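# Seat the peg fully in the box's plate hole

## Task

Insert the peg completely into the hole in the plate lying at the bottom of the open box. It only counts if the peg stays fully seated by itself at the end, without a gripper holding it there.

## Robot and tools

Robot: two arms, left_arm and right_arm, each ending in a parallel two-finger gripper. The fingers point along the gripper's own +z axis and close along its y axis. The reported end_effector_position sits between the finger pads when closed, roughly 2 cm short of the fingertips. Closing pushes the tips about 10 mm further along +z.

Scene frame: origin on the table surface midway between the arms. +z is up, +x reaches out over the table, and left_arm is on the +y side. The arm names do not tell you which side of a camera image an arm appears on. Printed hand positions can be a little off, more so at long reach.

The 14-number row: every motion argument is one flat list of 14 numbers in [-1, 1], covering both arms even if only one moves. Order: left_arm dx, dy, dz, rx, ry, rz, opening, then right_arm dx, dy, dz, rx, ry, rz, opening. The first six of each arm are an offset, not a pose. They are expressed in that gripper's own axes and counted from the gripper pose in the most recent result that reported it (before any such result in the scene, and for later calls within one reply, from where the robot stands when the action begins). Scale: 1.0 equals 0.6 m of translation or 180 degrees of rotation; rx, ry, rz form a single rotation vector. Opening is absolute: +1 is fully open (0.084 m), -1 fully closed. All zeros do not mean hold still; they pull the arm back to the reference pose. To keep an arm parked, send the offset that returns it to where you want it in the first call, zeros in later calls, and always its desired opening.

execute_actions(actions, pictures): actions holds at most one item. An empty list just reports the state. {"rows": [...], "steps": n} plays up to 15 rows, one per 1/30 s control step (n at most 15, default 15); the final row repeats if there are fewer rows than steps. Each row is measured from the same reference pose, not from the previous row. {"steps": n} alone is a wait of up to 300 steps counted from the previous result, so your thinking time is included. pictures (true/false) chooses whether camera images come back; they do by default. A rejected call sends nothing.

move(target, speed): target is one 14-number row as above. Each gripper travels a straight line toward its offset target; both paths finish together, lasting 0.5 to 10 s (longer ones are cut off at 10 s). speed is the path top speed in m/s, 0.002 to 0.5, default 0.25; turning is capped at twice that in rad/s. The opening is sent when the move starts. Paths ignore obstacles and the other arm, and real grippers can lag, drift or overshoot speed, particularly with a nearly straight arm. Faster moves and targets set deeper past a contact hit and press harder. The result adds a "move:" line giving the ending (done, off_target, moving, held, fault) and any limits: limits=paced means the sent pose was clipped; limits=held means a safety check blocked some steps and the arm may then lurch quickly. Distance to target is also reported per gripper.

wait(seconds): 0 to 10 s of letting the scene run with no new command.

zoom_image(camera, region): enlarges part of the latest full image. camera is cam_head_left, cam_head_right, cam_left_wrist or cam_right_wrist (each 504x504). region is [x0, y0, x1, y1] in pixels from the top-left, up to 504 by 504.

finished_scene(scene): ends the current scene irreversibly (pass its number) and grades it; only call when the peg is seated and released. Replying without any tool call also ends things.

Reading results: each arm shows position (m), quaternion wxyz and velocities (m/s, rad/s). grip_measured is the actual finger opening on the command scale. "Hand target" is where the controller is currently steering. "pose unreachable" and HELD mark steps where a clearance check changed or withheld your command. Joint torques include offsets and noise. Camera calibration (intrinsics, distortion, world-to-camera transforms) is supplied and may be slightly off.

Motion limits: each step the commanded pose is clamped to within 70 mm and 16 degrees of the measured one, so big offsets take several actions; after an action the arm only continues to its last clamped pose, so check the result and send the remainder. Position is prioritised over orientation. Joints move at most 3.14 rad/s.

Grasping: to hold something, command an opening well under grip_measured; lower means a firmer squeeze (about 24 N per pad max). Fast closing can hit hard. Occasionally an outside tug acts on a held part or a loose object gets nudged, so grip firmly.

Avoid: pushing anything off the table, letting the arms collide or press on each other, dropping or slamming parts, and forcing the peg hard. Excess joint torque triggers a TORQUE FAULT: the arm backs off, freezes 10 s and drops the rest of the call. Holding loads heats motors; a MOTOR HOT line appears from 65 °C and at 80 °C an OVER-TEMPERATURE FAULT brakes the arm until it cools. Smooth, efficient, prompt motions are preferred.

Each tool is called after "Request:" as name([rows], argument=value, ...), one row to a line, values as JSON.

## Session

Request:
execute_actions(actions=[])

Scene clock: 0.00 s of 4200.00 s.
left_arm: end_effector_position=(+0.3112, +0.9080, +0.3374) grip_measured=+1.00 end_effector_quat_wxyz=(+0.673, -0.420, +0.604, +0.078) end_effector_velocity=(-0.000, -0.000, +0.000) end_effector_angular_velocity=(+0.001, -0.001, +0.000) | right_arm: end_effector_position=(+0.6822, -0.0304, +0.3595) grip_measured=+1.00 end_effector_quat_wxyz=(+0.309, -0.288, +0.891, +0.165) end_effector_velocity=(-0.000, +0.000, +0.000) end_effector_angular_velocity=(-0.001, -0.001, +0.002)
Joint positions: left_arm=[ 1.492 -0.205 -0.402 -2.487 -1.33  -0.611  0.084] | right_arm=[ 0.59  -0.565 -1.459  0.863 -0.321  2.196  0.084]
Joint velocities: left_arm=[ 0.     0.     0.    -0.    -0.001  0.001  0.   ] | right_arm=[ 0.     0.     0.    -0.    -0.    -0.002  0.   ]
Joint torques (N m, as the arm reports them, + toward a larger angle): no reading
Motor temperatures (°C, as the motors report them): left_arm=[24 22 27 26 27 27] | right_arm=[24 24 24 23 29 29]
Hand target (left_arm): +0.311, +0.908, +0.337; +0.673, -0.420, +0.604, +0.078
Hand target (right_arm): +0.682, -0.030, +0.360; +0.309, -0.288, +0.891, +0.165

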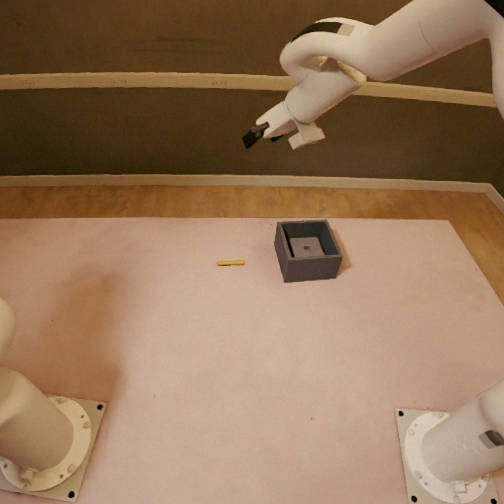

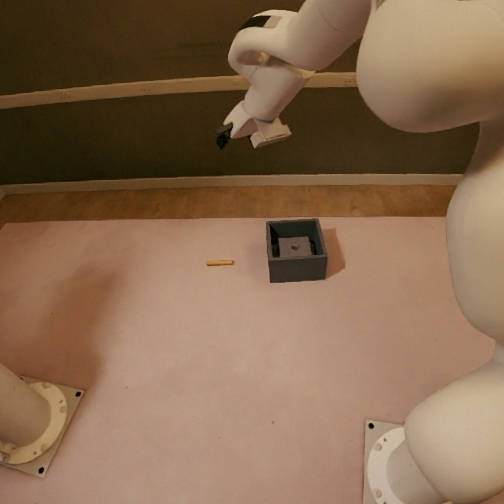

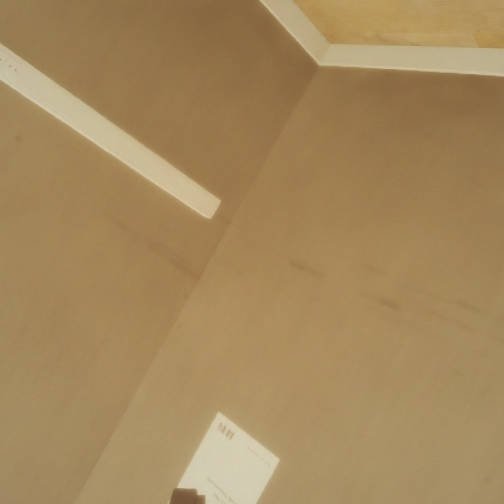

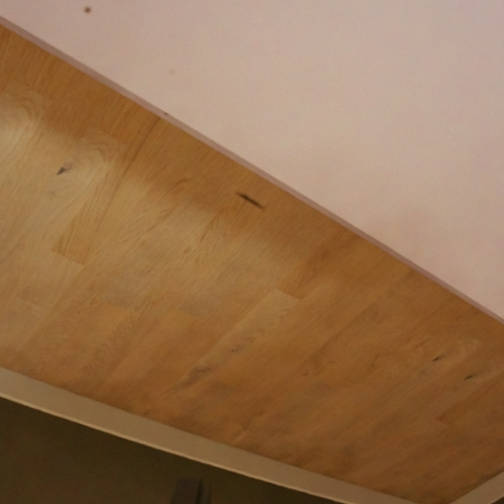

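Request:
zoom_image(camera="cam_head_left", region=[190, 200, 360, 300])

Region (190, 200, 360, 300) of cam_head_left's 504x504 image, scaled by 2.965, with more detail than that image has; it fills the top 296 rows of this view, and the rest is white.

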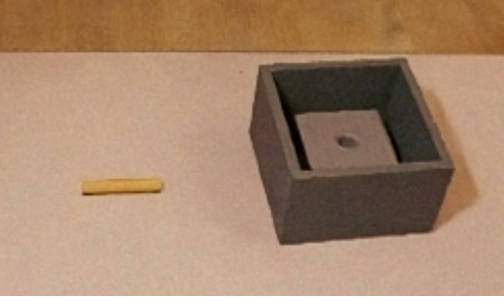

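Request:
move(target=[0.80086, -0.96675, -0.50936, -0.29556, 0.37305, -0.0914, 1.0, 0.26637, 0.12948, -0.29768, -0.06867, 0.22604, -0.28756, 1.0], speed=0.5)

Scene clock: 123.07 s of 4200.00 s.
left_arm: end_effector_position=(+0.5637, +0.1468, +0.2123) grip_measured=+1.00 end_effector_quat_wxyz=(+0.001, +0.708, -0.706, +0.000) end_effector_velocity=(-0.000, -0.000, -0.000) end_effector_angular_velocity=(+0.006, +0.002, -0.002) | right_arm: end_effector_position=(+0.4505, -0.1200, +0.4002) grip_measured=+1.00 end_effector_quat_wxyz=(-0.001, +0.707, -0.707, -0.000) end_effector_velocity=(-0.000, +0.000, -0.000) end_effector_angular_velocity=(-0.000, +0.000, -0.002)
Joint positions: left_arm=[-0.402 -0.54  -1.207 -3.144  0.668 -2.107  0.084] | right_arm=[ 0.726 -0.259 -1.276  0.001 -1.016  2.137  0.084]
Joint velocities: left_arm=[-0.003 -0.003 -0.004  0.007  0.006 -0.007  0.   ] | right_arm=[ 0.    -0.    -0.     0.    -0.     0.002  0.   ]
Joint torques (N m, as the arm reports them, + toward a larger angle): left_arm=[ -1.19  59.39 -15.34  -3.24  -0.04   0.51] | right_arm=[  4.03  27.11 -21.19   0.96  -0.15  -0.1 ]
Motor temperatures (°C, as the motors report them): left_arm=[24 23 27 26 27 27] | right_arm=[24 25 24 23 29 29]
Hand target (left_arm): +0.564, +0.147, +0.212; +0.000, +0.708, -0.706, -0.000
Hand target (right_arm): +0.451, -0.120, +0.400; -0.001, +0.707, -0.707, -0.000
Off the commanded pose (left_arm): 0.003 m, 0 deg.
Off the commanded pose (right_arm): 0.001 m, 0 deg.
After step 90, 117.00 s passed at rest.
move: done; limits=paced
camera_calibration (this result's frames):
cam_left_wrist: T_world_to_cam=[[-0.999913, -0.00553239, 0.011996, 0.588032], [-0.00557, 0.99998, -0.00310358, -0.0747281], [-0.0119786, -0.00317012, -0.999923, 0.350213], [0, 0, 0, 1]] pos_world=[0.59176, 0.0790901, 0.3429]
cam_right_wrist: T_world_to_cam=[[-0.999887, -0.00221136, -0.0148803, 0.490001], [-0.00272319, 0.999402, 0.0344646, 0.172816], [0.0147952, 0.0345012, -0.999295, 0.531097], [0, 0, 0, 1]] pos_world=[0.482558, -0.189953, 0.532058]

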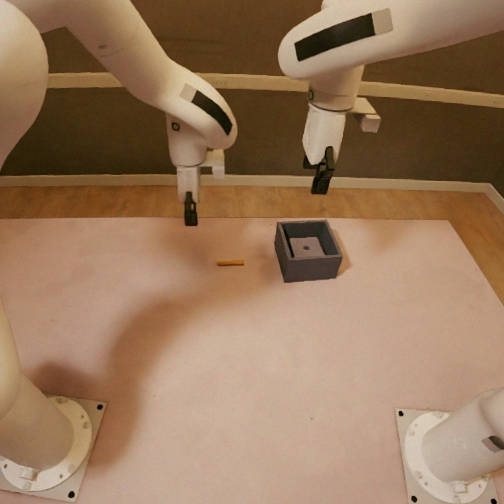

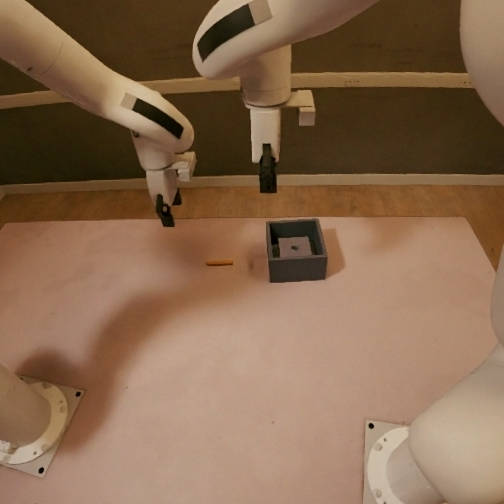

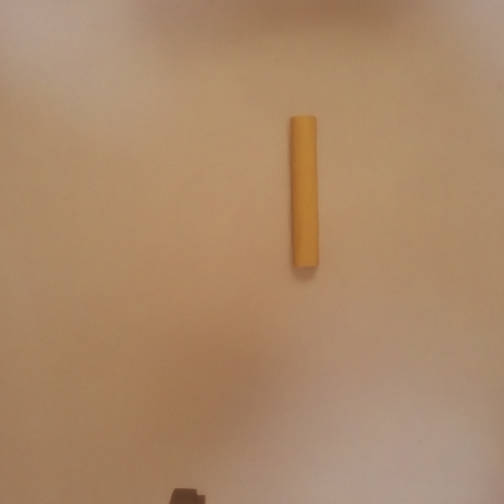

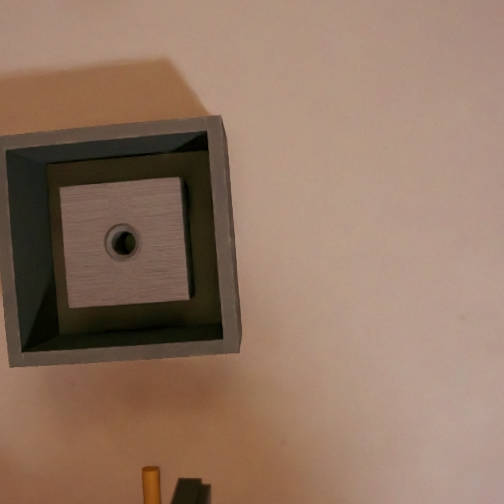

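Request:
move(target=[0.12967, 0.00617, 0.31717, 0, 0, 0, 1.0, 0, 0, 0, 0, 0, 0, 1.0], speed=0.3)

Scene clock: 155.23 s of 4200.00 s.
left_arm: end_effector_position=(+0.5599, +0.0686, +0.0228) grip_measured=+1.00 end_effector_quat_wxyz=(+0.001, +0.708, -0.706, +0.001) end_effector_velocity=(-0.002, +0.000, -0.004) end_effector_angular_velocity=(+0.003, +0.003, -0.000) | right_arm: end_effector_position=(+0.4505, -0.1200, +0.4002) grip_measured=+1.00 end_effector_quat_wxyz=(-0.001, +0.707, -0.707, -0.000) end_effector_velocity=(-0.000, -0.000, -0.000) end_effector_angular_velocity=(-0.000, +0.000, -0.000)
Joint positions: left_arm=[-0.513 -0.932 -1.347 -3.146  0.414 -2.215  0.084] | right_arm=[ 0.726 -0.259 -1.276  0.001 -1.016  2.137  0.084]
Joint velocities: left_arm=[-0.001 -0.006 -0.     0.    -0.002 -0.001 -0.   ] | right_arm=[ 0.  0.  0.  0. -0.  0.  0.]
Joint torques (N m, as the arm reports them, + toward a larger angle): left_arm=[ -1.37  70.89 -13.    -2.93  -0.11   0.49] | right_arm=[  4.38  26.8  -21.7    0.64  -0.16  -0.12]
Motor temperatures (°C, as the motors report them): left_arm=[24 23 27 26 27 27] | right_arm=[24 25 24 23 29 29]
Hand target (left_arm): +0.560, +0.069, +0.022; +0.001, +0.708, -0.706, +0.000
Hand target (right_arm): +0.451, -0.120, +0.400; -0.001, +0.707, -0.707, -0.000
Off the commanded pose (left_arm): 0.001 m, 0 deg.
Off the commanded pose (right_arm): 0.000 m, 0 deg.
After step 90, 27.97 s passed at rest.
move: done
camera_calibration (this result's frames):
cam_left_wrist: T_world_to_cam=[[-0.999918, -0.00538145, 0.0116617, 0.585998], [-0.0054323, 0.999976, -0.0043325, 0.00281009], [-0.0116381, -0.00439549, -0.999923, 0.160329], [0, 0, 0, 1]] pos_world=[0.587831, 0.00104822, 0.153495]
cam_right_wrist: T_world_to_cam=[[-0.999887, -0.00221128, -0.0148802, 0.490001], [-0.00272311, 0.999402, 0.0344646, 0.172816], [0.0147951, 0.0345012, -0.999295, 0.531097], [0, 0, 0, 1]] pos_world=[0.482558, -0.189953, 0.532058]

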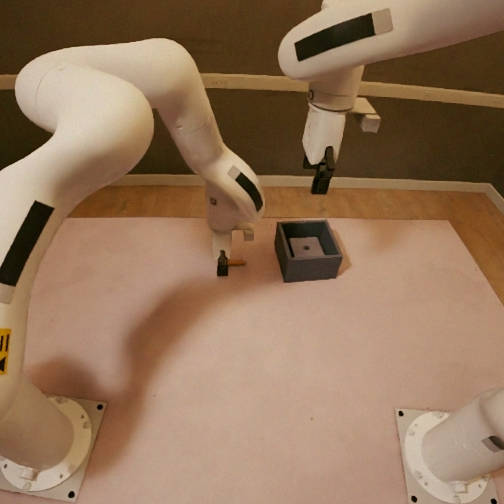

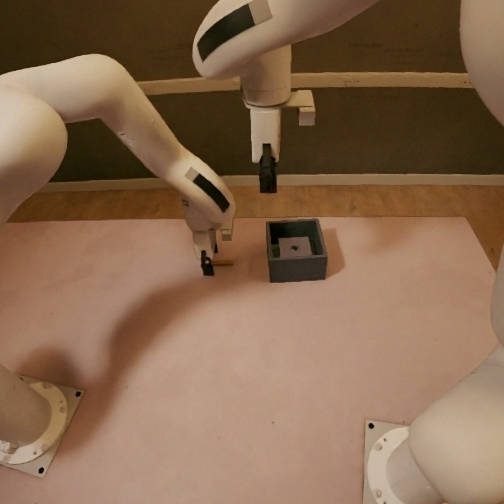

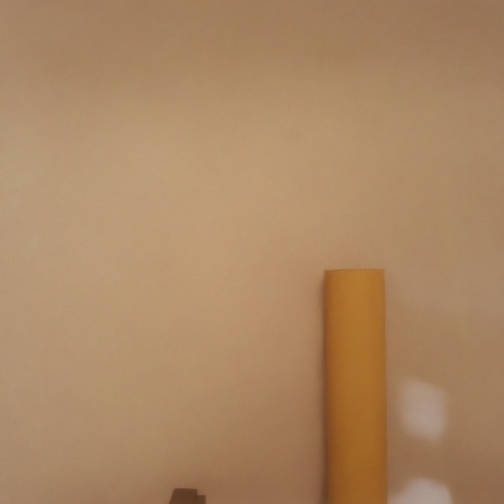

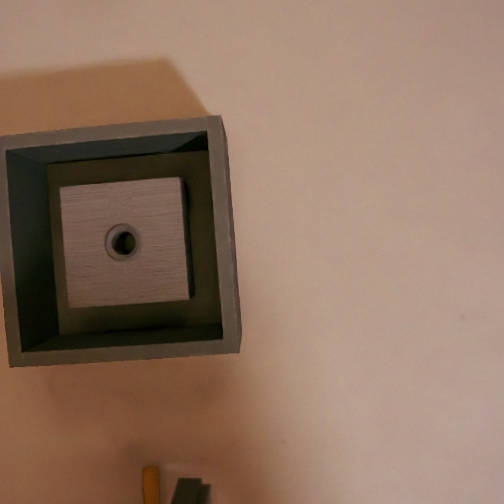

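Request:
execute_actions([
  {"rows": [[0,0,0,0,0,0,-1, 0,0,0,0,0,0,1]], "steps": 15},
], pictures=false)

Scene clock: 160.17 s of 4200.00 s.
left_arm: end_effector_position=(+0.5599, +0.0686, +0.0228) grip_measured=-0.70 end_effector_quat_wxyz=(+0.001, +0.708, -0.706, +0.001) end_effector_velocity=(-0.000, +0.000, +0.000) end_effector_angular_velocity=(+0.001, +0.001, -0.002) | right_arm: end_effector_position=(+0.4505, -0.1200, +0.4002) grip_measured=+1.00 end_effector_quat_wxyz=(-0.001, +0.707, -0.707, -0.000) end_effector_velocity=(-0.000, -0.000, +0.000) end_effector_angular_velocity=(-0.000, -0.000, +0.000)
Joint positions: left_arm=[-0.513 -0.932 -1.347 -3.146  0.414 -2.215  0.013] | right_arm=[ 0.726 -0.259 -1.276  0.001 -1.016  2.137  0.084]
Joint velocities: left_arm=[-0.    -0.    -0.    -0.     0.001  0.002 -0.   ] | right_arm=[ 0.     0.001  0.    -0.    -0.     0.    -0.   ]
Joint torques (N m, as the arm reports them, + toward a larger angle): left_arm=[ -0.57  69.81 -12.86  -3.18  -0.14   0.51] | right_arm=[  4.08  27.66 -21.4    0.49  -0.04  -0.17]
Motor temperatures (°C, as the motors report them): left_arm=[24 23 27 26 27 27] | right_arm=[24 24 24 23 29 29]
Hand target (left_arm): +0.560, +0.069, +0.023; +0.001, +0.708, -0.706, +0.001
Hand target (right_arm): +0.451, -0.120, +0.400; -0.001, +0.707, -0.707, -0.000
Off the commanded pose (left_arm): 0.000 m, 0 deg.
Off the commanded pose (right_arm): 0.000 m, 0 deg.
Steps of this call (steps 1 to 90: nothing new was sent; then 1.43 s passed at rest; steps 91 to 105: all 15 steps of this action). Readings (end_effector_position):
91: left_arm (+0.5596, +0.0687, +0.0223) | right_arm (+0.4505, -0.1200, +0.4002)
92: left_arm (+0.5596, +0.0687, +0.0224) | right_arm (+0.4505, -0.1200, +0.4002)
94: left_arm (+0.5598, +0.0686, +0.0227) | right_arm (+0.4505, -0.1200, +0.4002)
98: left_arm (+0.5599, +0.0686, +0.0228) | right_arm (+0.4505, -0.1200, +0.4002)
105: the state above

Request:
move(target=[0.081, 0.09983, -0.29533, 0, 0.5, 0, -1, -0.2075, -0.0825, 0.10033, 0, 0, 0, 1], speed=0.3)

Scene clock: 186.70 s of 4200.00 s.
left_arm: end_effector_position=(+0.4994, +0.0202, +0.1996) grip_measured=-0.70 end_effector_quat_wxyz=(+0.500, +0.502, -0.499, +0.499) end_effector_velocity=(-0.000, -0.000, +0.000) end_effector_angular_velocity=(-0.005, +0.000, -0.000) | right_arm: end_effector_position=(+0.4998, +0.0047, +0.3401) grip_measured=+1.00 end_effector_quat_wxyz=(-0.001, +0.707, -0.707, -0.000) end_effector_velocity=(-0.000, +0.000, -0.001) end_effector_angular_velocity=(-0.002, +0.001, +0.001)
Joint positions: left_arm=[-0.257 -0.865 -0.923 -5.103  1.546 -0.058  0.013] | right_arm=[ 0.847 -0.584 -1.582  0.001 -0.996  2.257  0.084]
Joint velocities: left_arm=[-0.    -0.002 -0.    -0.001  0.006  0.002  0.   ] | right_arm=[ 0.001 -0.002 -0.    -0.001 -0.     0.001 -0.   ]
Joint torques (N m, as the arm reports them, + toward a larger angle): left_arm=[-1.4  60.97 -9.13 -2.89  1.48  0.54] | right_arm=[  3.09  36.73 -20.83   0.45  -0.16  -0.23]
Motor temperatures (°C, as the motors report them): left_arm=[24 23 27 26 27 27] | right_arm=[24 24 24 23 29 29]
Hand target (left_arm): +0.499, +0.020, +0.199; +0.500, +0.502, -0.499, +0.499
Hand target (right_arm): +0.500, +0.005, +0.340; -0.001, +0.707, -0.707, -0.000
Off the commanded pose (left_arm): 0.001 m, 0 deg.
Off the commanded pose (right_arm): 0.000 m, 0 deg.
After step 90, 20.47 s passed at rest.
move: done
camera_calibration (this result's frames):
cam_left_wrist: T_world_to_cam=[[-0.99992, 0.0101393, 0.00754292, 0.523767], [-0.00753786, 0.000537837, -0.999971, 0.271593], [-0.0101431, -0.999948, -0.000461365, 0.156032], [0, 0, 0, 1]] pos_world=[0.527355, 0.150568, 0.267706]
cam_right_wrist: T_world_to_cam=[[-0.999887, -0.0021925, -0.0148725, 0.538672], [-0.00271187, 0.999384, 0.0349918, 0.0502549], [0.0147866, 0.0350281, -0.999277, 0.466001], [0, 0, 0, 1]] pos_world=[0.531857, -0.065366, 0.471917]

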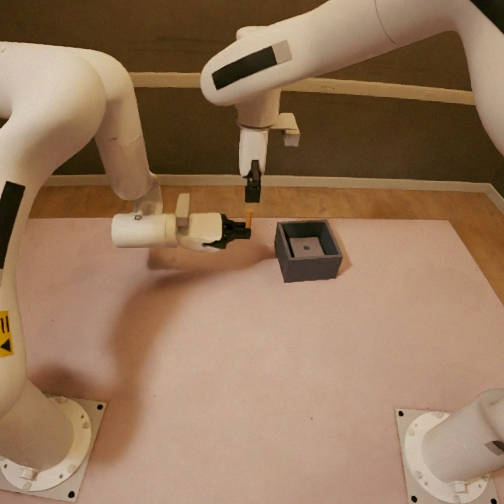

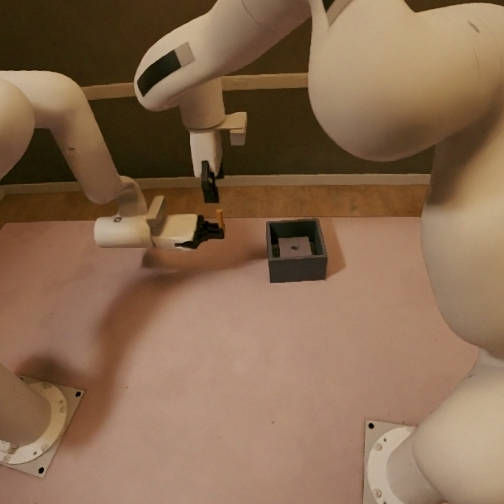

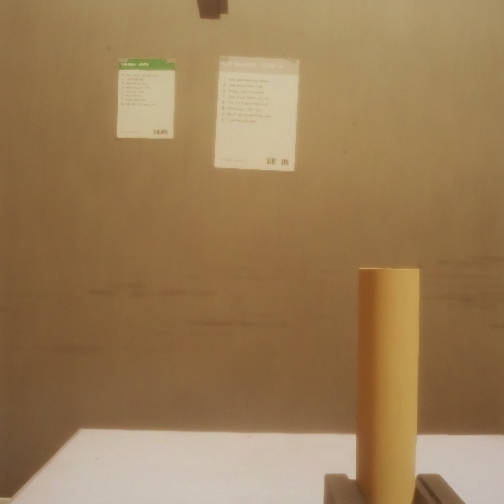

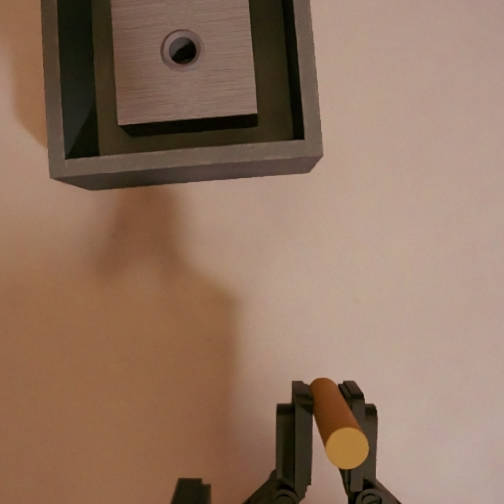

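Request:
move(target=[0, 0, 0, 0, 0, 0, -1, -0.00183, -0.002, 0.13917, 0, 0, 0, 1], speed=0.15)

Scene clock: 249.80 s of 4200.00 s.
left_arm: end_effector_position=(+0.4994, +0.0202, +0.1996) grip_measured=-0.70 end_effector_quat_wxyz=(+0.500, +0.502, -0.499, +0.499) end_effector_velocity=(+0.000, -0.000, -0.000) end_effector_angular_velocity=(+0.001, +0.001, +0.001) | right_arm: end_effector_position=(+0.5010, +0.0061, +0.2571) grip_measured=+1.00 end_effector_quat_wxyz=(-0.001, +0.707, -0.707, -0.000) end_effector_velocity=(-0.000, -0.000, -0.002) end_effector_angular_velocity=(-0.001, +0.002, -0.001)
Joint positions: left_arm=[-0.257 -0.865 -0.923 -5.103  1.546 -0.058  0.013] | right_arm=[ 0.847 -0.657 -1.5    0.001 -0.84   2.257  0.084]
Joint velocities: left_arm=[-0.     0.     0.    -0.001 -0.001 -0.001  0.   ] | right_arm=[-0.    -0.002  0.002  0.     0.002  0.001  0.   ]
Joint torques (N m, as the arm reports them, + toward a larger angle): left_arm=[-0.95 61.46 -8.87 -2.9   1.53  0.52] | right_arm=[  4.42  37.85 -20.44   0.6   -0.1   -0.13]
Motor temperatures (°C, as the motors report them): left_arm=[24 23 27 26 27 27] | right_arm=[24 25 24 23 29 29]
Hand target (left_arm): +0.499, +0.020, +0.200; +0.500, +0.502, -0.499, +0.499
Hand target (right_arm): +0.501, +0.006, +0.257; -0.001, +0.707, -0.707, -0.000
Off the commanded pose (left_arm): 0.000 m, 0 deg.
Off the commanded pose (right_arm): 0.000 m, 0 deg.
After step 90, 59.17 s passed at rest.
move: done
camera_calibration (this result's frames):
cam_left_wrist: T_world_to_cam=[[-0.99992, 0.0101394, 0.00754482, 0.523766], [-0.00753975, 0.000538449, -0.999971, 0.271593], [-0.0101432, -0.999948, -0.000461957, 0.156033], [0, 0, 0, 1]] pos_world=[0.527355, 0.150568, 0.267705]
cam_right_wrist: T_world_to_cam=[[-0.99988, -0.00238867, -0.0152979, 0.538787], [-0.00293148, 0.999363, 0.0355587, 0.0517109], [0.0152032, 0.0355993, -0.99925, 0.382705], [0, 0, 0, 1]] pos_world=[0.533055, -0.064015, 0.388822]

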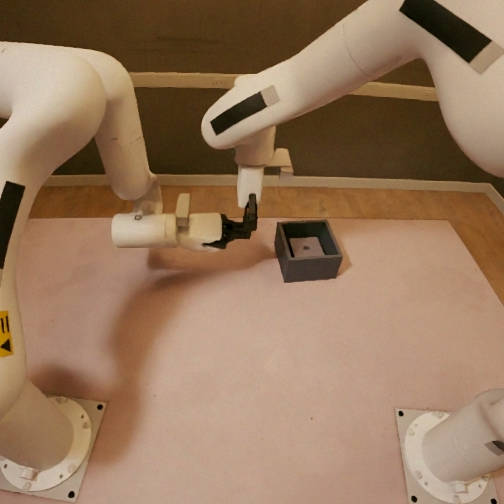

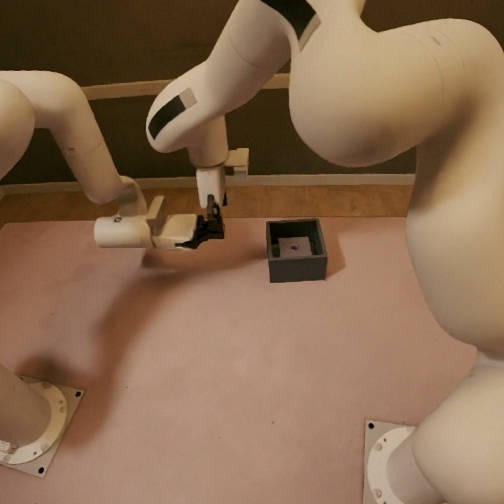

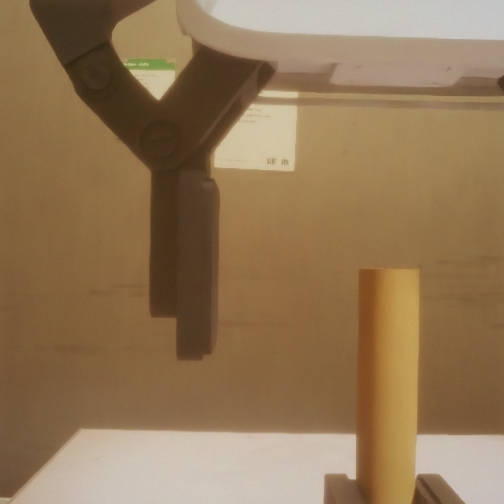

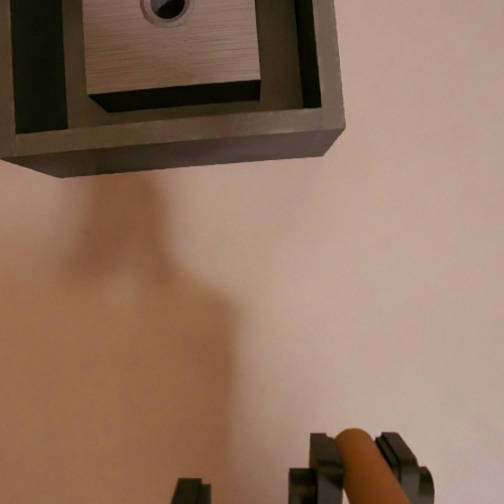

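Request:
execute_actions([
  {"rows": [[0,0,0,0,0,0,-0.75, 0,0,0,0,0,0,-1]], "steps": 15},
])

Scene clock: 253.20 s of 4200.00 s.
left_arm: end_effector_position=(+0.4991, +0.0202, +0.1996) grip_measured=-0.70 end_effector_quat_wxyz=(+0.500, +0.502, -0.499, +0.499) end_effector_velocity=(+0.000, +0.000, +0.000) end_effector_angular_velocity=(-0.001, -0.001, +0.000) | right_arm: end_effector_position=(+0.5014, +0.0061, +0.2571) grip_measured=-0.69 end_effector_quat_wxyz=(-0.002, +0.707, -0.707, -0.000) end_effector_velocity=(-0.000, -0.000, +0.000) end_effector_angular_velocity=(-0.000, -0.000, +0.001)
Joint positions: left_arm=[-0.257 -0.865 -0.923 -5.102  1.547 -0.057  0.013] | right_arm=[ 0.847 -0.657 -1.5    0.001 -0.839  2.257  0.014]
Joint velocities: left_arm=[ 0.     0.    -0.     0.     0.001  0.     0.   ] | right_arm=[ 0.     0.     0.    -0.001 -0.     0.    -0.   ]
Joint torques (N m, as the arm reports them, + toward a larger angle): left_arm=[  0.58  61.47 -10.06  -3.85   1.18   0.31] | right_arm=[  5.45  37.78 -19.86   1.36  -1.03  -0.25]
Motor temperatures (°C, as the motors report them): left_arm=[24 23 27 26 27 27] | right_arm=[24 25 24 23 29 29]
Hand target (left_arm): +0.499, +0.020, +0.200; +0.500, +0.502, -0.499, +0.499
Hand target (right_arm): +0.501, +0.006, +0.257; -0.001, +0.707, -0.707, -0.000
Off the commanded pose (left_arm): 0.000 m, 0 deg.
Off the commanded pose (right_arm): 0.000 m, 0 deg.
Steps of this call (steps 1 to 87: nothing new was sent; steps 88 to 102: all 15 steps of this action). Readings (end_effector_position):
88: left_arm (+0.4994, +0.0202, +0.1996) | right_arm (+0.5009, +0.0060, +0.2566)
89: left_arm (+0.4994, +0.0202, +0.1996) | right_arm (+0.5009, +0.0060, +0.2567)
91: left_arm (+0.4994, +0.0202, +0.1996) | right_arm (+0.5010, +0.0061, +0.2569)
95: left_arm (+0.4994, +0.0202, +0.1996) | right_arm (+0.5010, +0.0061, +0.2571)
102: the state above
camera_calibration (this result's frames):
cam_left_wrist: T_world_to_cam=[[-0.999913, 0.0108097, 0.00757116, 0.523402], [-0.00756865, 0.000273223, -0.999971, 0.271617], [-0.0108115, -0.999942, -0.000191384, 0.156265], [0, 0, 0, 1]] pos_world=[0.527102, 0.150524, 0.267677]
cam_right_wrist: T_world_to_cam=[[-0.999865, -0.00226793, -0.0162564, 0.539403], [-0.00285394, 0.999344, 0.036116, 0.0514964], [0.0161638, 0.0361576, -0.999215, 0.382262], [0, 0, 0, 1]] pos_world=[0.533298, -0.0640609, 0.388871]

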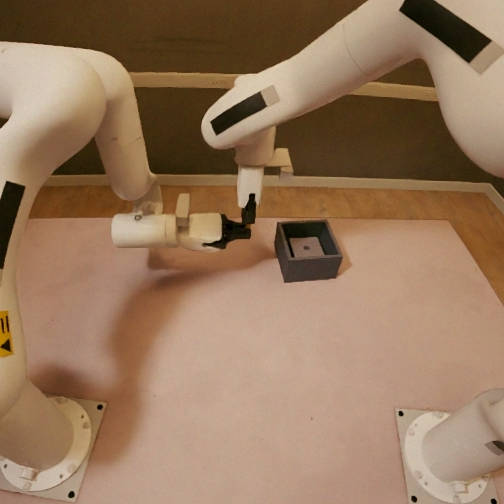

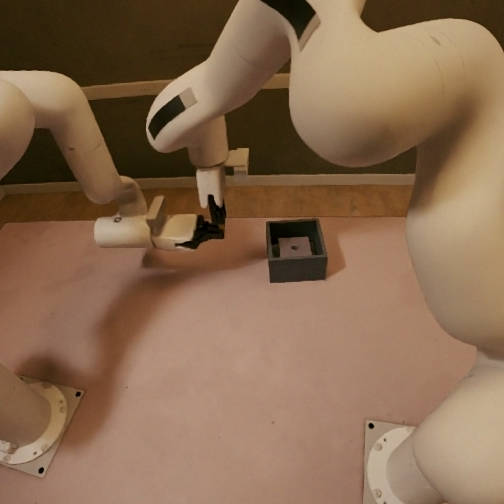

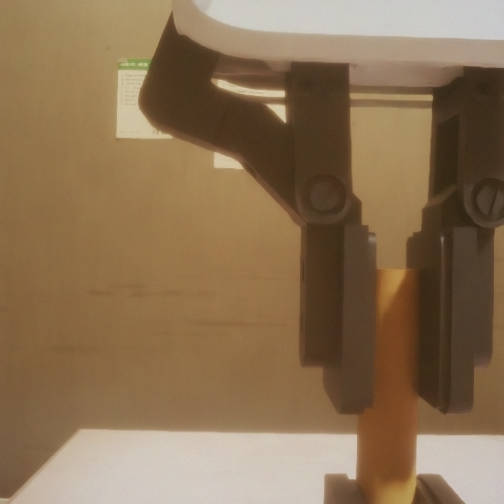

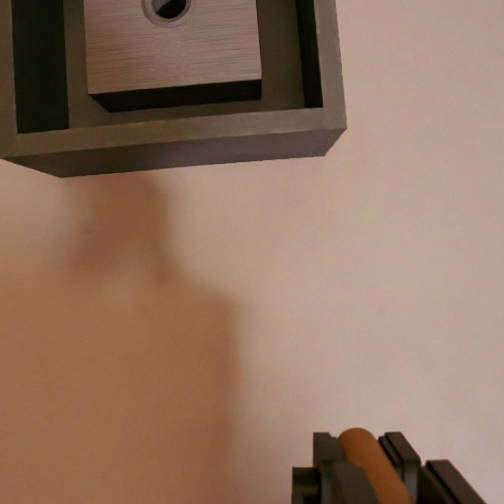

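Request:
execute_actions([
  {"rows": [[0,0,0,0,0,0,1, 0,0,0,0,0,0,-1]], "steps": 15},
], pictures=false)

Scene clock: 258.03 s of 4200.00 s.
left_arm: end_effector_position=(+0.4992, +0.0202, +0.1996) grip_measured=+1.00 end_effector_quat_wxyz=(+0.500, +0.502, -0.499, +0.499) end_effector_velocity=(-0.001, -0.000, +0.000) end_effector_angular_velocity=(-0.001, -0.001, -0.002) | right_arm: end_effector_position=(+0.5013, +0.0061, +0.2571) grip_measured=-0.69 end_effector_quat_wxyz=(-0.002, +0.707, -0.707, -0.000) end_effector_velocity=(+0.001, +0.000, +0.000) end_effector_angular_velocity=(+0.002, -0.003, -0.002)
Joint positions: left_arm=[-0.257 -0.865 -0.923 -5.103  1.546 -0.057  0.084] | right_arm=[ 0.847 -0.657 -1.5    0.001 -0.84   2.257  0.014]
Joint velocities: left_arm=[-0.     0.     0.001  0.002  0.001  0.001 -0.   ] | right_arm=[-0.001  0.    -0.001 -0.001  0.003  0.002 -0.   ]
Joint torques (N m, as the arm reports them, + toward a larger angle): left_arm=[-0.97 61.49 -9.   -2.88  1.41  0.53] | right_arm=[  3.08  36.92 -20.47   0.78   0.    -0.17]
Motor temperatures (°C, as the motors report them): left_arm=[24 23 27 26 27 27] | right_arm=[24 25 24 23 29 29]
Hand target (left_arm): +0.499, +0.020, +0.200; +0.500, +0.502, -0.499, +0.499
Hand target (right_arm): +0.501, +0.006, +0.257; -0.002, +0.707, -0.707, -0.000
Off the commanded pose (left_arm): 0.000 m, 0 deg.
Off the commanded pose (right_arm): 0.000 m, 0 deg.
Steps of this call (steps 1 to 90: nothing new was sent; then 1.33 s passed at rest; steps 91 to 105: all 15 steps of this action). Readings (end_effector_position):
91: left_arm (+0.4997, +0.0202, +0.1995) | right_arm (+0.5006, +0.0060, +0.2571)
92: left_arm (+0.5003, +0.0203, +0.1996) | right_arm (+0.5000, +0.0058, +0.2568)
94: left_arm (+0.5004, +0.0203, +0.1997) | right_arm (+0.5000, +0.0058, +0.2567)
98: left_arm (+0.4997, +0.0202, +0.1996) | right_arm (+0.5007, +0.0060, +0.2570)
105: the state above

Request:
move(target=[0, 0, -0.4, 0, 0, 0, 1, 0.3085, -0.14783, 0.06183, 0, 0, 0, -1], speed=0.35)

Scene clock: 265.83 s of 4200.00 s.
left_arm: end_effector_position=(+0.4983, +0.2595, +0.1994) grip_measured=+1.00 end_effector_quat_wxyz=(+0.501, +0.502, -0.499, +0.498) end_effector_velocity=(+0.001, +0.003, +0.000) end_effector_angular_velocity=(-0.000, -0.001, +0.003) | right_arm: end_effector_position=(+0.5901, -0.1789, +0.2196) grip_measured=-0.69 end_effector_quat_wxyz=(-0.002, +0.707, -0.707, +0.000) end_effector_velocity=(+0.001, -0.002, -0.001) end_effector_angular_velocity=(-0.001, +0.001, -0.001)
Joint positions: left_arm=[ 0.27  -0.835 -0.835 -4.575  1.569 -0.005  0.084] | right_arm=[ 0.53  -0.658 -1.41   0.001 -0.749  1.94   0.014]
Joint velocities: left_arm=[ 0.006 -0.    -0.001  0.003  0.    -0.     0.   ] | right_arm=[-0.004 -0.001  0.    -0.     0.    -0.003 -0.   ]
Joint torques (N m, as the arm reports them, + toward a larger angle): left_arm=[-0.2  57.37 -7.34 -3.01  1.43  0.52] | right_arm=[  4.6   37.57 -19.41   0.47  -0.05  -0.11]
Motor temperatures (°C, as the motors report them): left_arm=[24 23 27 26 27 27] | right_arm=[24 25 24 23 29 29]
Hand target (left_arm): +0.498, +0.260, +0.199; +0.500, +0.502, -0.499, +0.499
Hand target (right_arm): +0.590, -0.179, +0.220; -0.001, +0.707, -0.707, +0.000
Off the commanded pose (left_arm): 0.001 m, 0 deg.
Off the commanded pose (right_arm): 0.000 m, 0 deg.
After step 90, 3.60 s passed at rest.
move: done
camera_calibration (this result's frames):
cam_left_wrist: T_world_to_cam=[[-0.999907, 0.0112739, 0.00770349, 0.519884], [-0.00770602, -0.000181321, -0.99997, 0.271534], [-0.0112721, -0.999936, 0.00026818, 0.395674], [0, 0, 0, 1]] pos_world=[0.526388, 0.389837, 0.267415]
cam_right_wrist: T_world_to_cam=[[-0.999865, -0.00278586, -0.0162112, 0.626905], [-0.0033508, 0.999384, 0.0349269, 0.23859], [0.0161039, 0.0349765, -0.999258, 0.349903], [0, 0, 0, 1]] pos_world=[0.621985, -0.248935, 0.351473]

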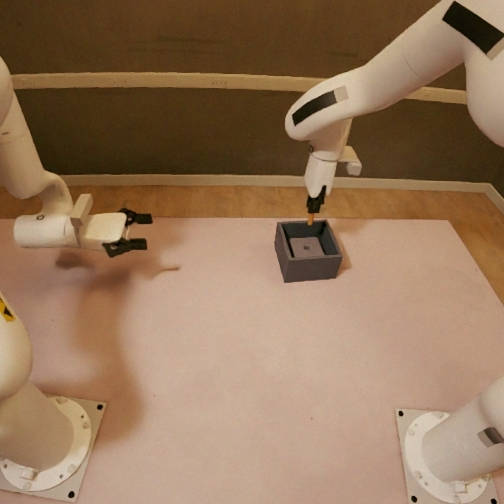

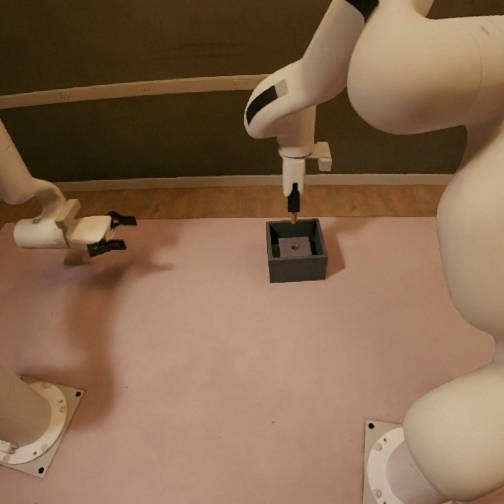

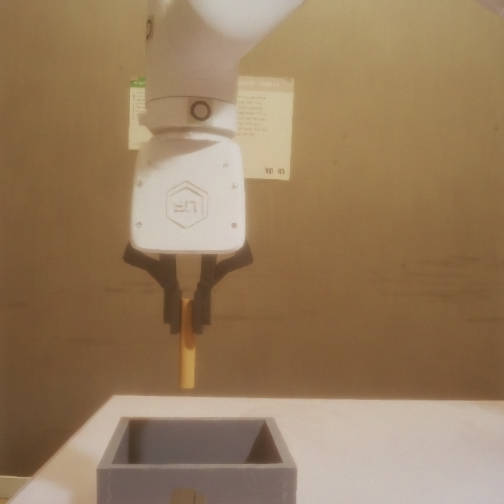

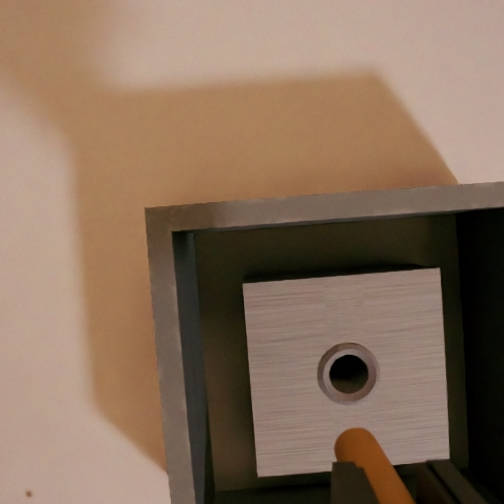

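Request:
zoom_image(camera="cam_right_wrist", region=[290, 320, 430, 504])

Region (290, 320, 430, 504) of cam_right_wrist's 504x504 image, scaled by 2.739, with more detail than that image has; it fills the left 383 columns of this view, and the rest is white.

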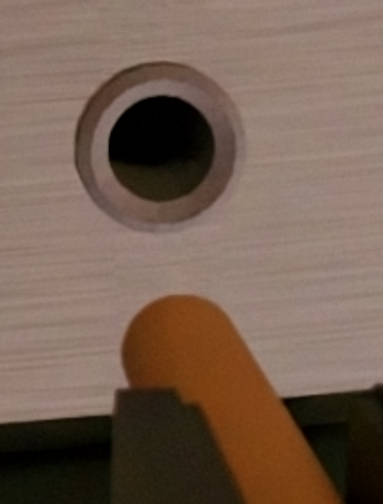

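Request:
move(target=[0, 0, 0, 0, 0, 0, 1, 0.00517, 0.0135, 0.13267, 0, 0, 0, -1], speed=0.12)

Scene clock: 321.80 s of 4200.00 s.
left_arm: end_effector_position=(+0.4983, +0.2595, +0.1994) grip_measured=+1.00 end_effector_quat_wxyz=(+0.501, +0.502, -0.499, +0.498) end_effector_velocity=(+0.000, -0.000, +0.000) end_effector_angular_velocity=(-0.001, -0.000, +0.001) | right_arm: end_effector_position=(+0.5822, -0.1817, +0.1403) grip_measured=-0.69 end_effector_quat_wxyz=(-0.002, +0.708, -0.707, +0.000) end_effector_velocity=(-0.001, -0.000, -0.002) end_effector_angular_velocity=(-0.001, +0.001, +0.001)
Joint positions: left_arm=[ 0.27  -0.835 -0.835 -4.575  1.569 -0.005  0.084] | right_arm=[ 0.53  -0.747 -1.352  0.002 -0.601  1.939  0.014]
Joint velocities: left_arm=[-0.    -0.     0.    -0.001  0.001  0.001 -0.   ] | right_arm=[-0.    -0.002  0.001 -0.     0.002 -0.001 -0.   ]
Joint torques (N m, as the arm reports them, + toward a larger angle): left_arm=[-1.29 57.5  -7.34 -2.88  1.45  0.59] | right_arm=[  4.24  38.45 -18.39   0.37  -0.07  -0.19]
Motor temperatures (°C, as the motors report them): left_arm=[24 23 27 26 27 27] | right_arm=[24 25 24 23 29 29]
Hand target (left_arm): +0.498, +0.259, +0.199; +0.501, +0.502, -0.499, +0.498
Hand target (right_arm): +0.582, -0.182, +0.140; -0.002, +0.708, -0.707, +0.000
Off the commanded pose (left_arm): 0.000 m, 0 deg.
Off the commanded pose (right_arm): 0.000 m, 0 deg.
After step 90, 51.93 s passed at rest.
move: done
camera_calibration (this result's frames):
cam_left_wrist: T_world_to_cam=[[-0.999907, 0.0112714, 0.00770294, 0.519885], [-0.00770547, -0.000181459, -0.99997, 0.271534], [-0.0112697, -0.999936, 0.000268293, 0.395675], [0, 0, 0, 1]] pos_world=[0.526388, 0.389839, 0.267415]
cam_right_wrist: T_world_to_cam=[[-0.999857, -0.00293071, -0.016681, 0.617779], [-0.00351861, 0.99937, 0.0353244, 0.244166], [0.0165669, 0.0353781, -0.999237, 0.270686], [0, 0, 0, 1]] pos_world=[0.614065, -0.251778, 0.27216]

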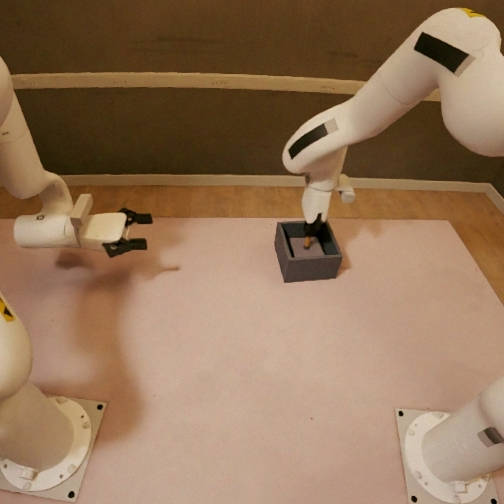

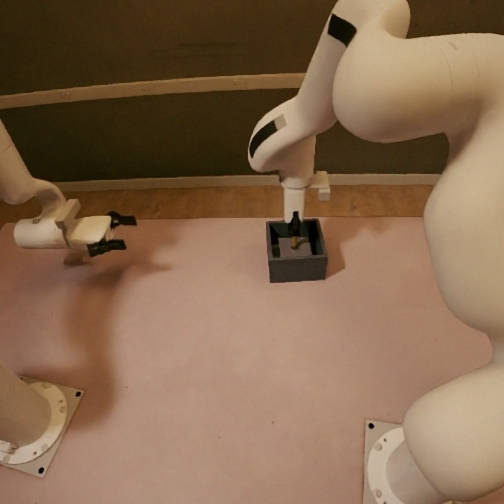

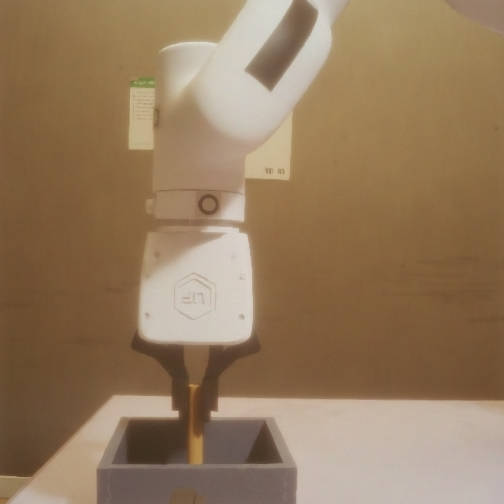

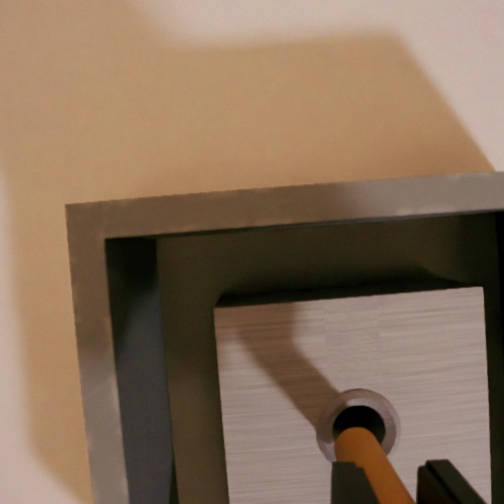

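Request:
zoom_image(camera="cam_right_wrist", region=[300, 370, 430, 504])

Region (300, 370, 430, 504) of cam_right_wrist's 504x504 image, scaled by 3.761, with more detail than that image has; it fills the left 489 columns of this view, and the rest is white.

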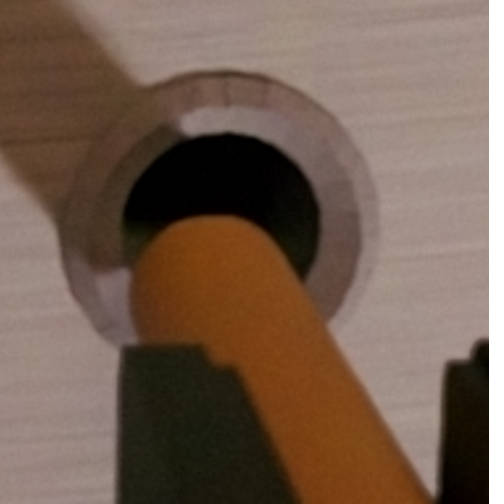

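Request:
zoom_image(camera="cam_head_right", region=[250, 190, 340, 290])

Region (250, 190, 340, 290) of cam_head_right's 504x504 image, scaled by 5.040, with more detail than that image has; it fills the left 454 columns of this view, and the rest is white.

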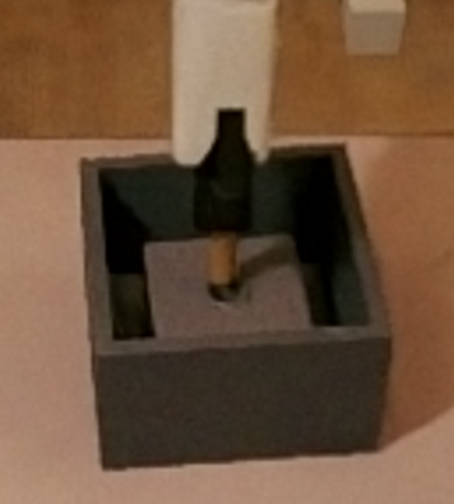

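Request:
move(target=[0, 0, 0, 0, 0, 0, 1, 0.00167, 0.00533, 0.01717, 0, 0, 0, -1], speed=0.05, pictures=true)


Request:
move(target=[0, 0, 0, 0, 0, 0, 1, 0.00167, 0.00533, 0.01717, 0, 0, 0, -1], speed=0.05)

Scene clock: 394.03 s of 4200.00 s.
left_arm: end_effector_position=(+0.4983, +0.2595, +0.1994) grip_measured=+1.00 end_effector_quat_wxyz=(+0.501, +0.502, -0.499, +0.498) end_effector_velocity=(-0.000, +0.000, +0.000) end_effector_angular_velocity=(-0.000, +0.001, -0.000) | right_arm: end_effector_position=(+0.5790, -0.1827, +0.1301) grip_measured=-0.69 end_effector_quat_wxyz=(-0.002, +0.708, -0.707, +0.000) end_effector_velocity=(+0.001, +0.000, +0.000) end_effector_angular_velocity=(+0.001, -0.003, -0.001)
Joint positions: left_arm=[ 0.27  -0.835 -0.835 -4.575  1.569 -0.005  0.084] | right_arm=[ 0.531 -0.756 -1.339  0.002 -0.579  1.94   0.014]
Joint velocities: left_arm=[ 0.     0.     0.     0.001  0.    -0.001 -0.   ] | right_arm=[-0.     0.001 -0.     0.     0.002  0.    -0.   ]
Joint torques (N m, as the arm reports them, + toward a larger angle): left_arm=[-1.59 57.65 -7.28 -2.79  1.45  0.49] | right_arm=[  4.17  38.87 -17.98   0.17  -0.12  -0.14]
Motor temperatures (°C, as the motors report them): left_arm=[24 23 27 26 27 27] | right_arm=[24 25 24 23 29 29]
Hand target (left_arm): +0.498, +0.259, +0.199; +0.501, +0.502, -0.499, +0.498
Hand target (right_arm): +0.579, -0.183, +0.130; -0.002, +0.708, -0.707, +0.000
Off the commanded pose (left_arm): 0.000 m, 0 deg.
Off the commanded pose (right_arm): 0.000 m, 0 deg.
After step 90, 68.53 s passed at rest.
move: done
camera_calibration (this result's frames):
cam_left_wrist: T_world_to_cam=[[-0.999907, 0.0112714, 0.0077029, 0.519885], [-0.00770543, -0.000181397, -0.99997, 0.271534], [-0.0112697, -0.999936, 0.000268231, 0.395675], [0, 0, 0, 1]] pos_world=[0.526388, 0.389839, 0.267415]
cam_right_wrist: T_world_to_cam=[[-0.999856, -0.00295038, -0.0166905, 0.614446], [-0.00353925, 0.999368, 0.0353626, 0.245481], [0.0165756, 0.0354166, -0.999235, 0.260544], [0, 0, 0, 1]] pos_world=[0.610908, -0.252741, 0.26192]

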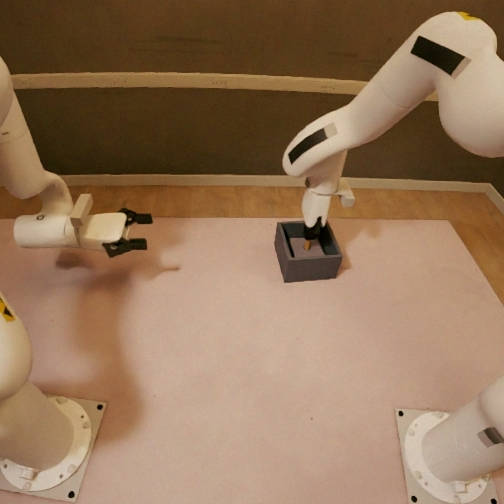

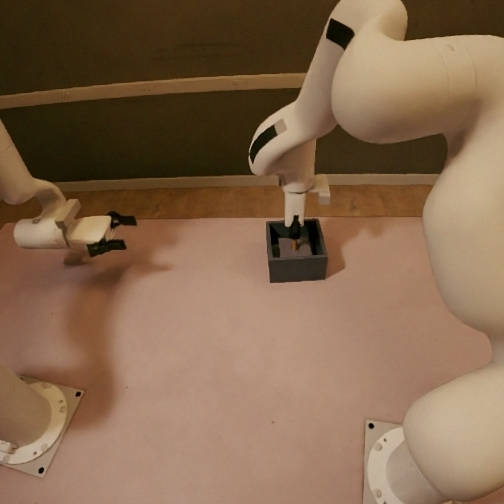

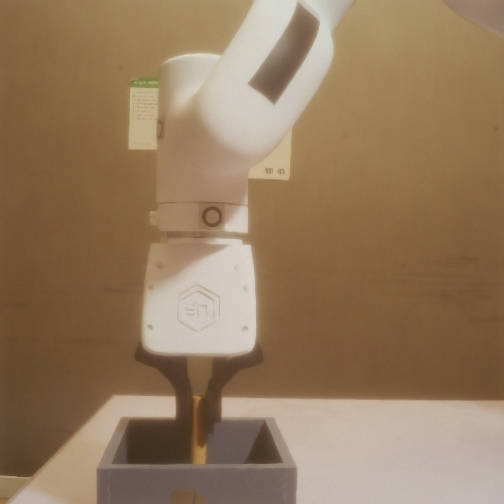

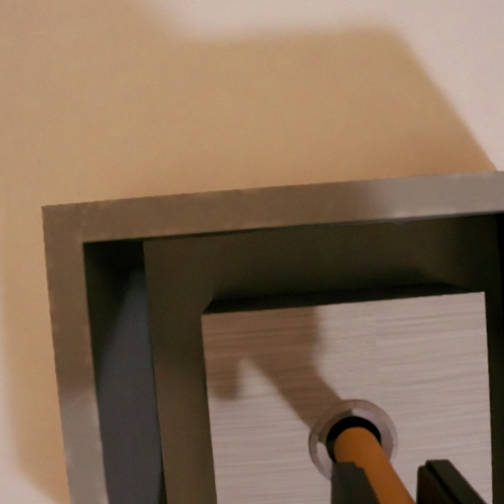

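Request:
zoom_image(camera="cam_right_wrist", region=[300, 370, 430, 504])

Region (300, 370, 430, 504) of cam_right_wrist's 504x504 image, scaled by 3.761, with more detail than that image has; it fills the left 489 columns of this view, and the rest is white.

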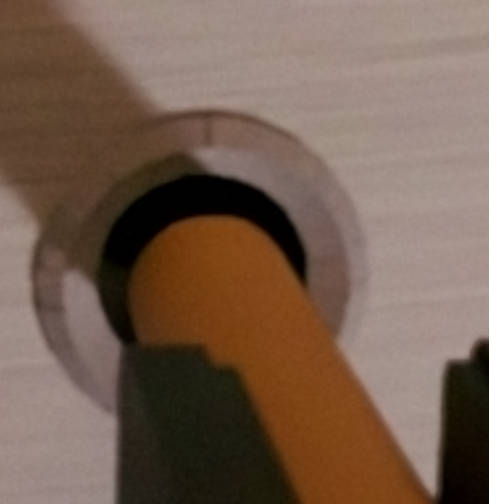

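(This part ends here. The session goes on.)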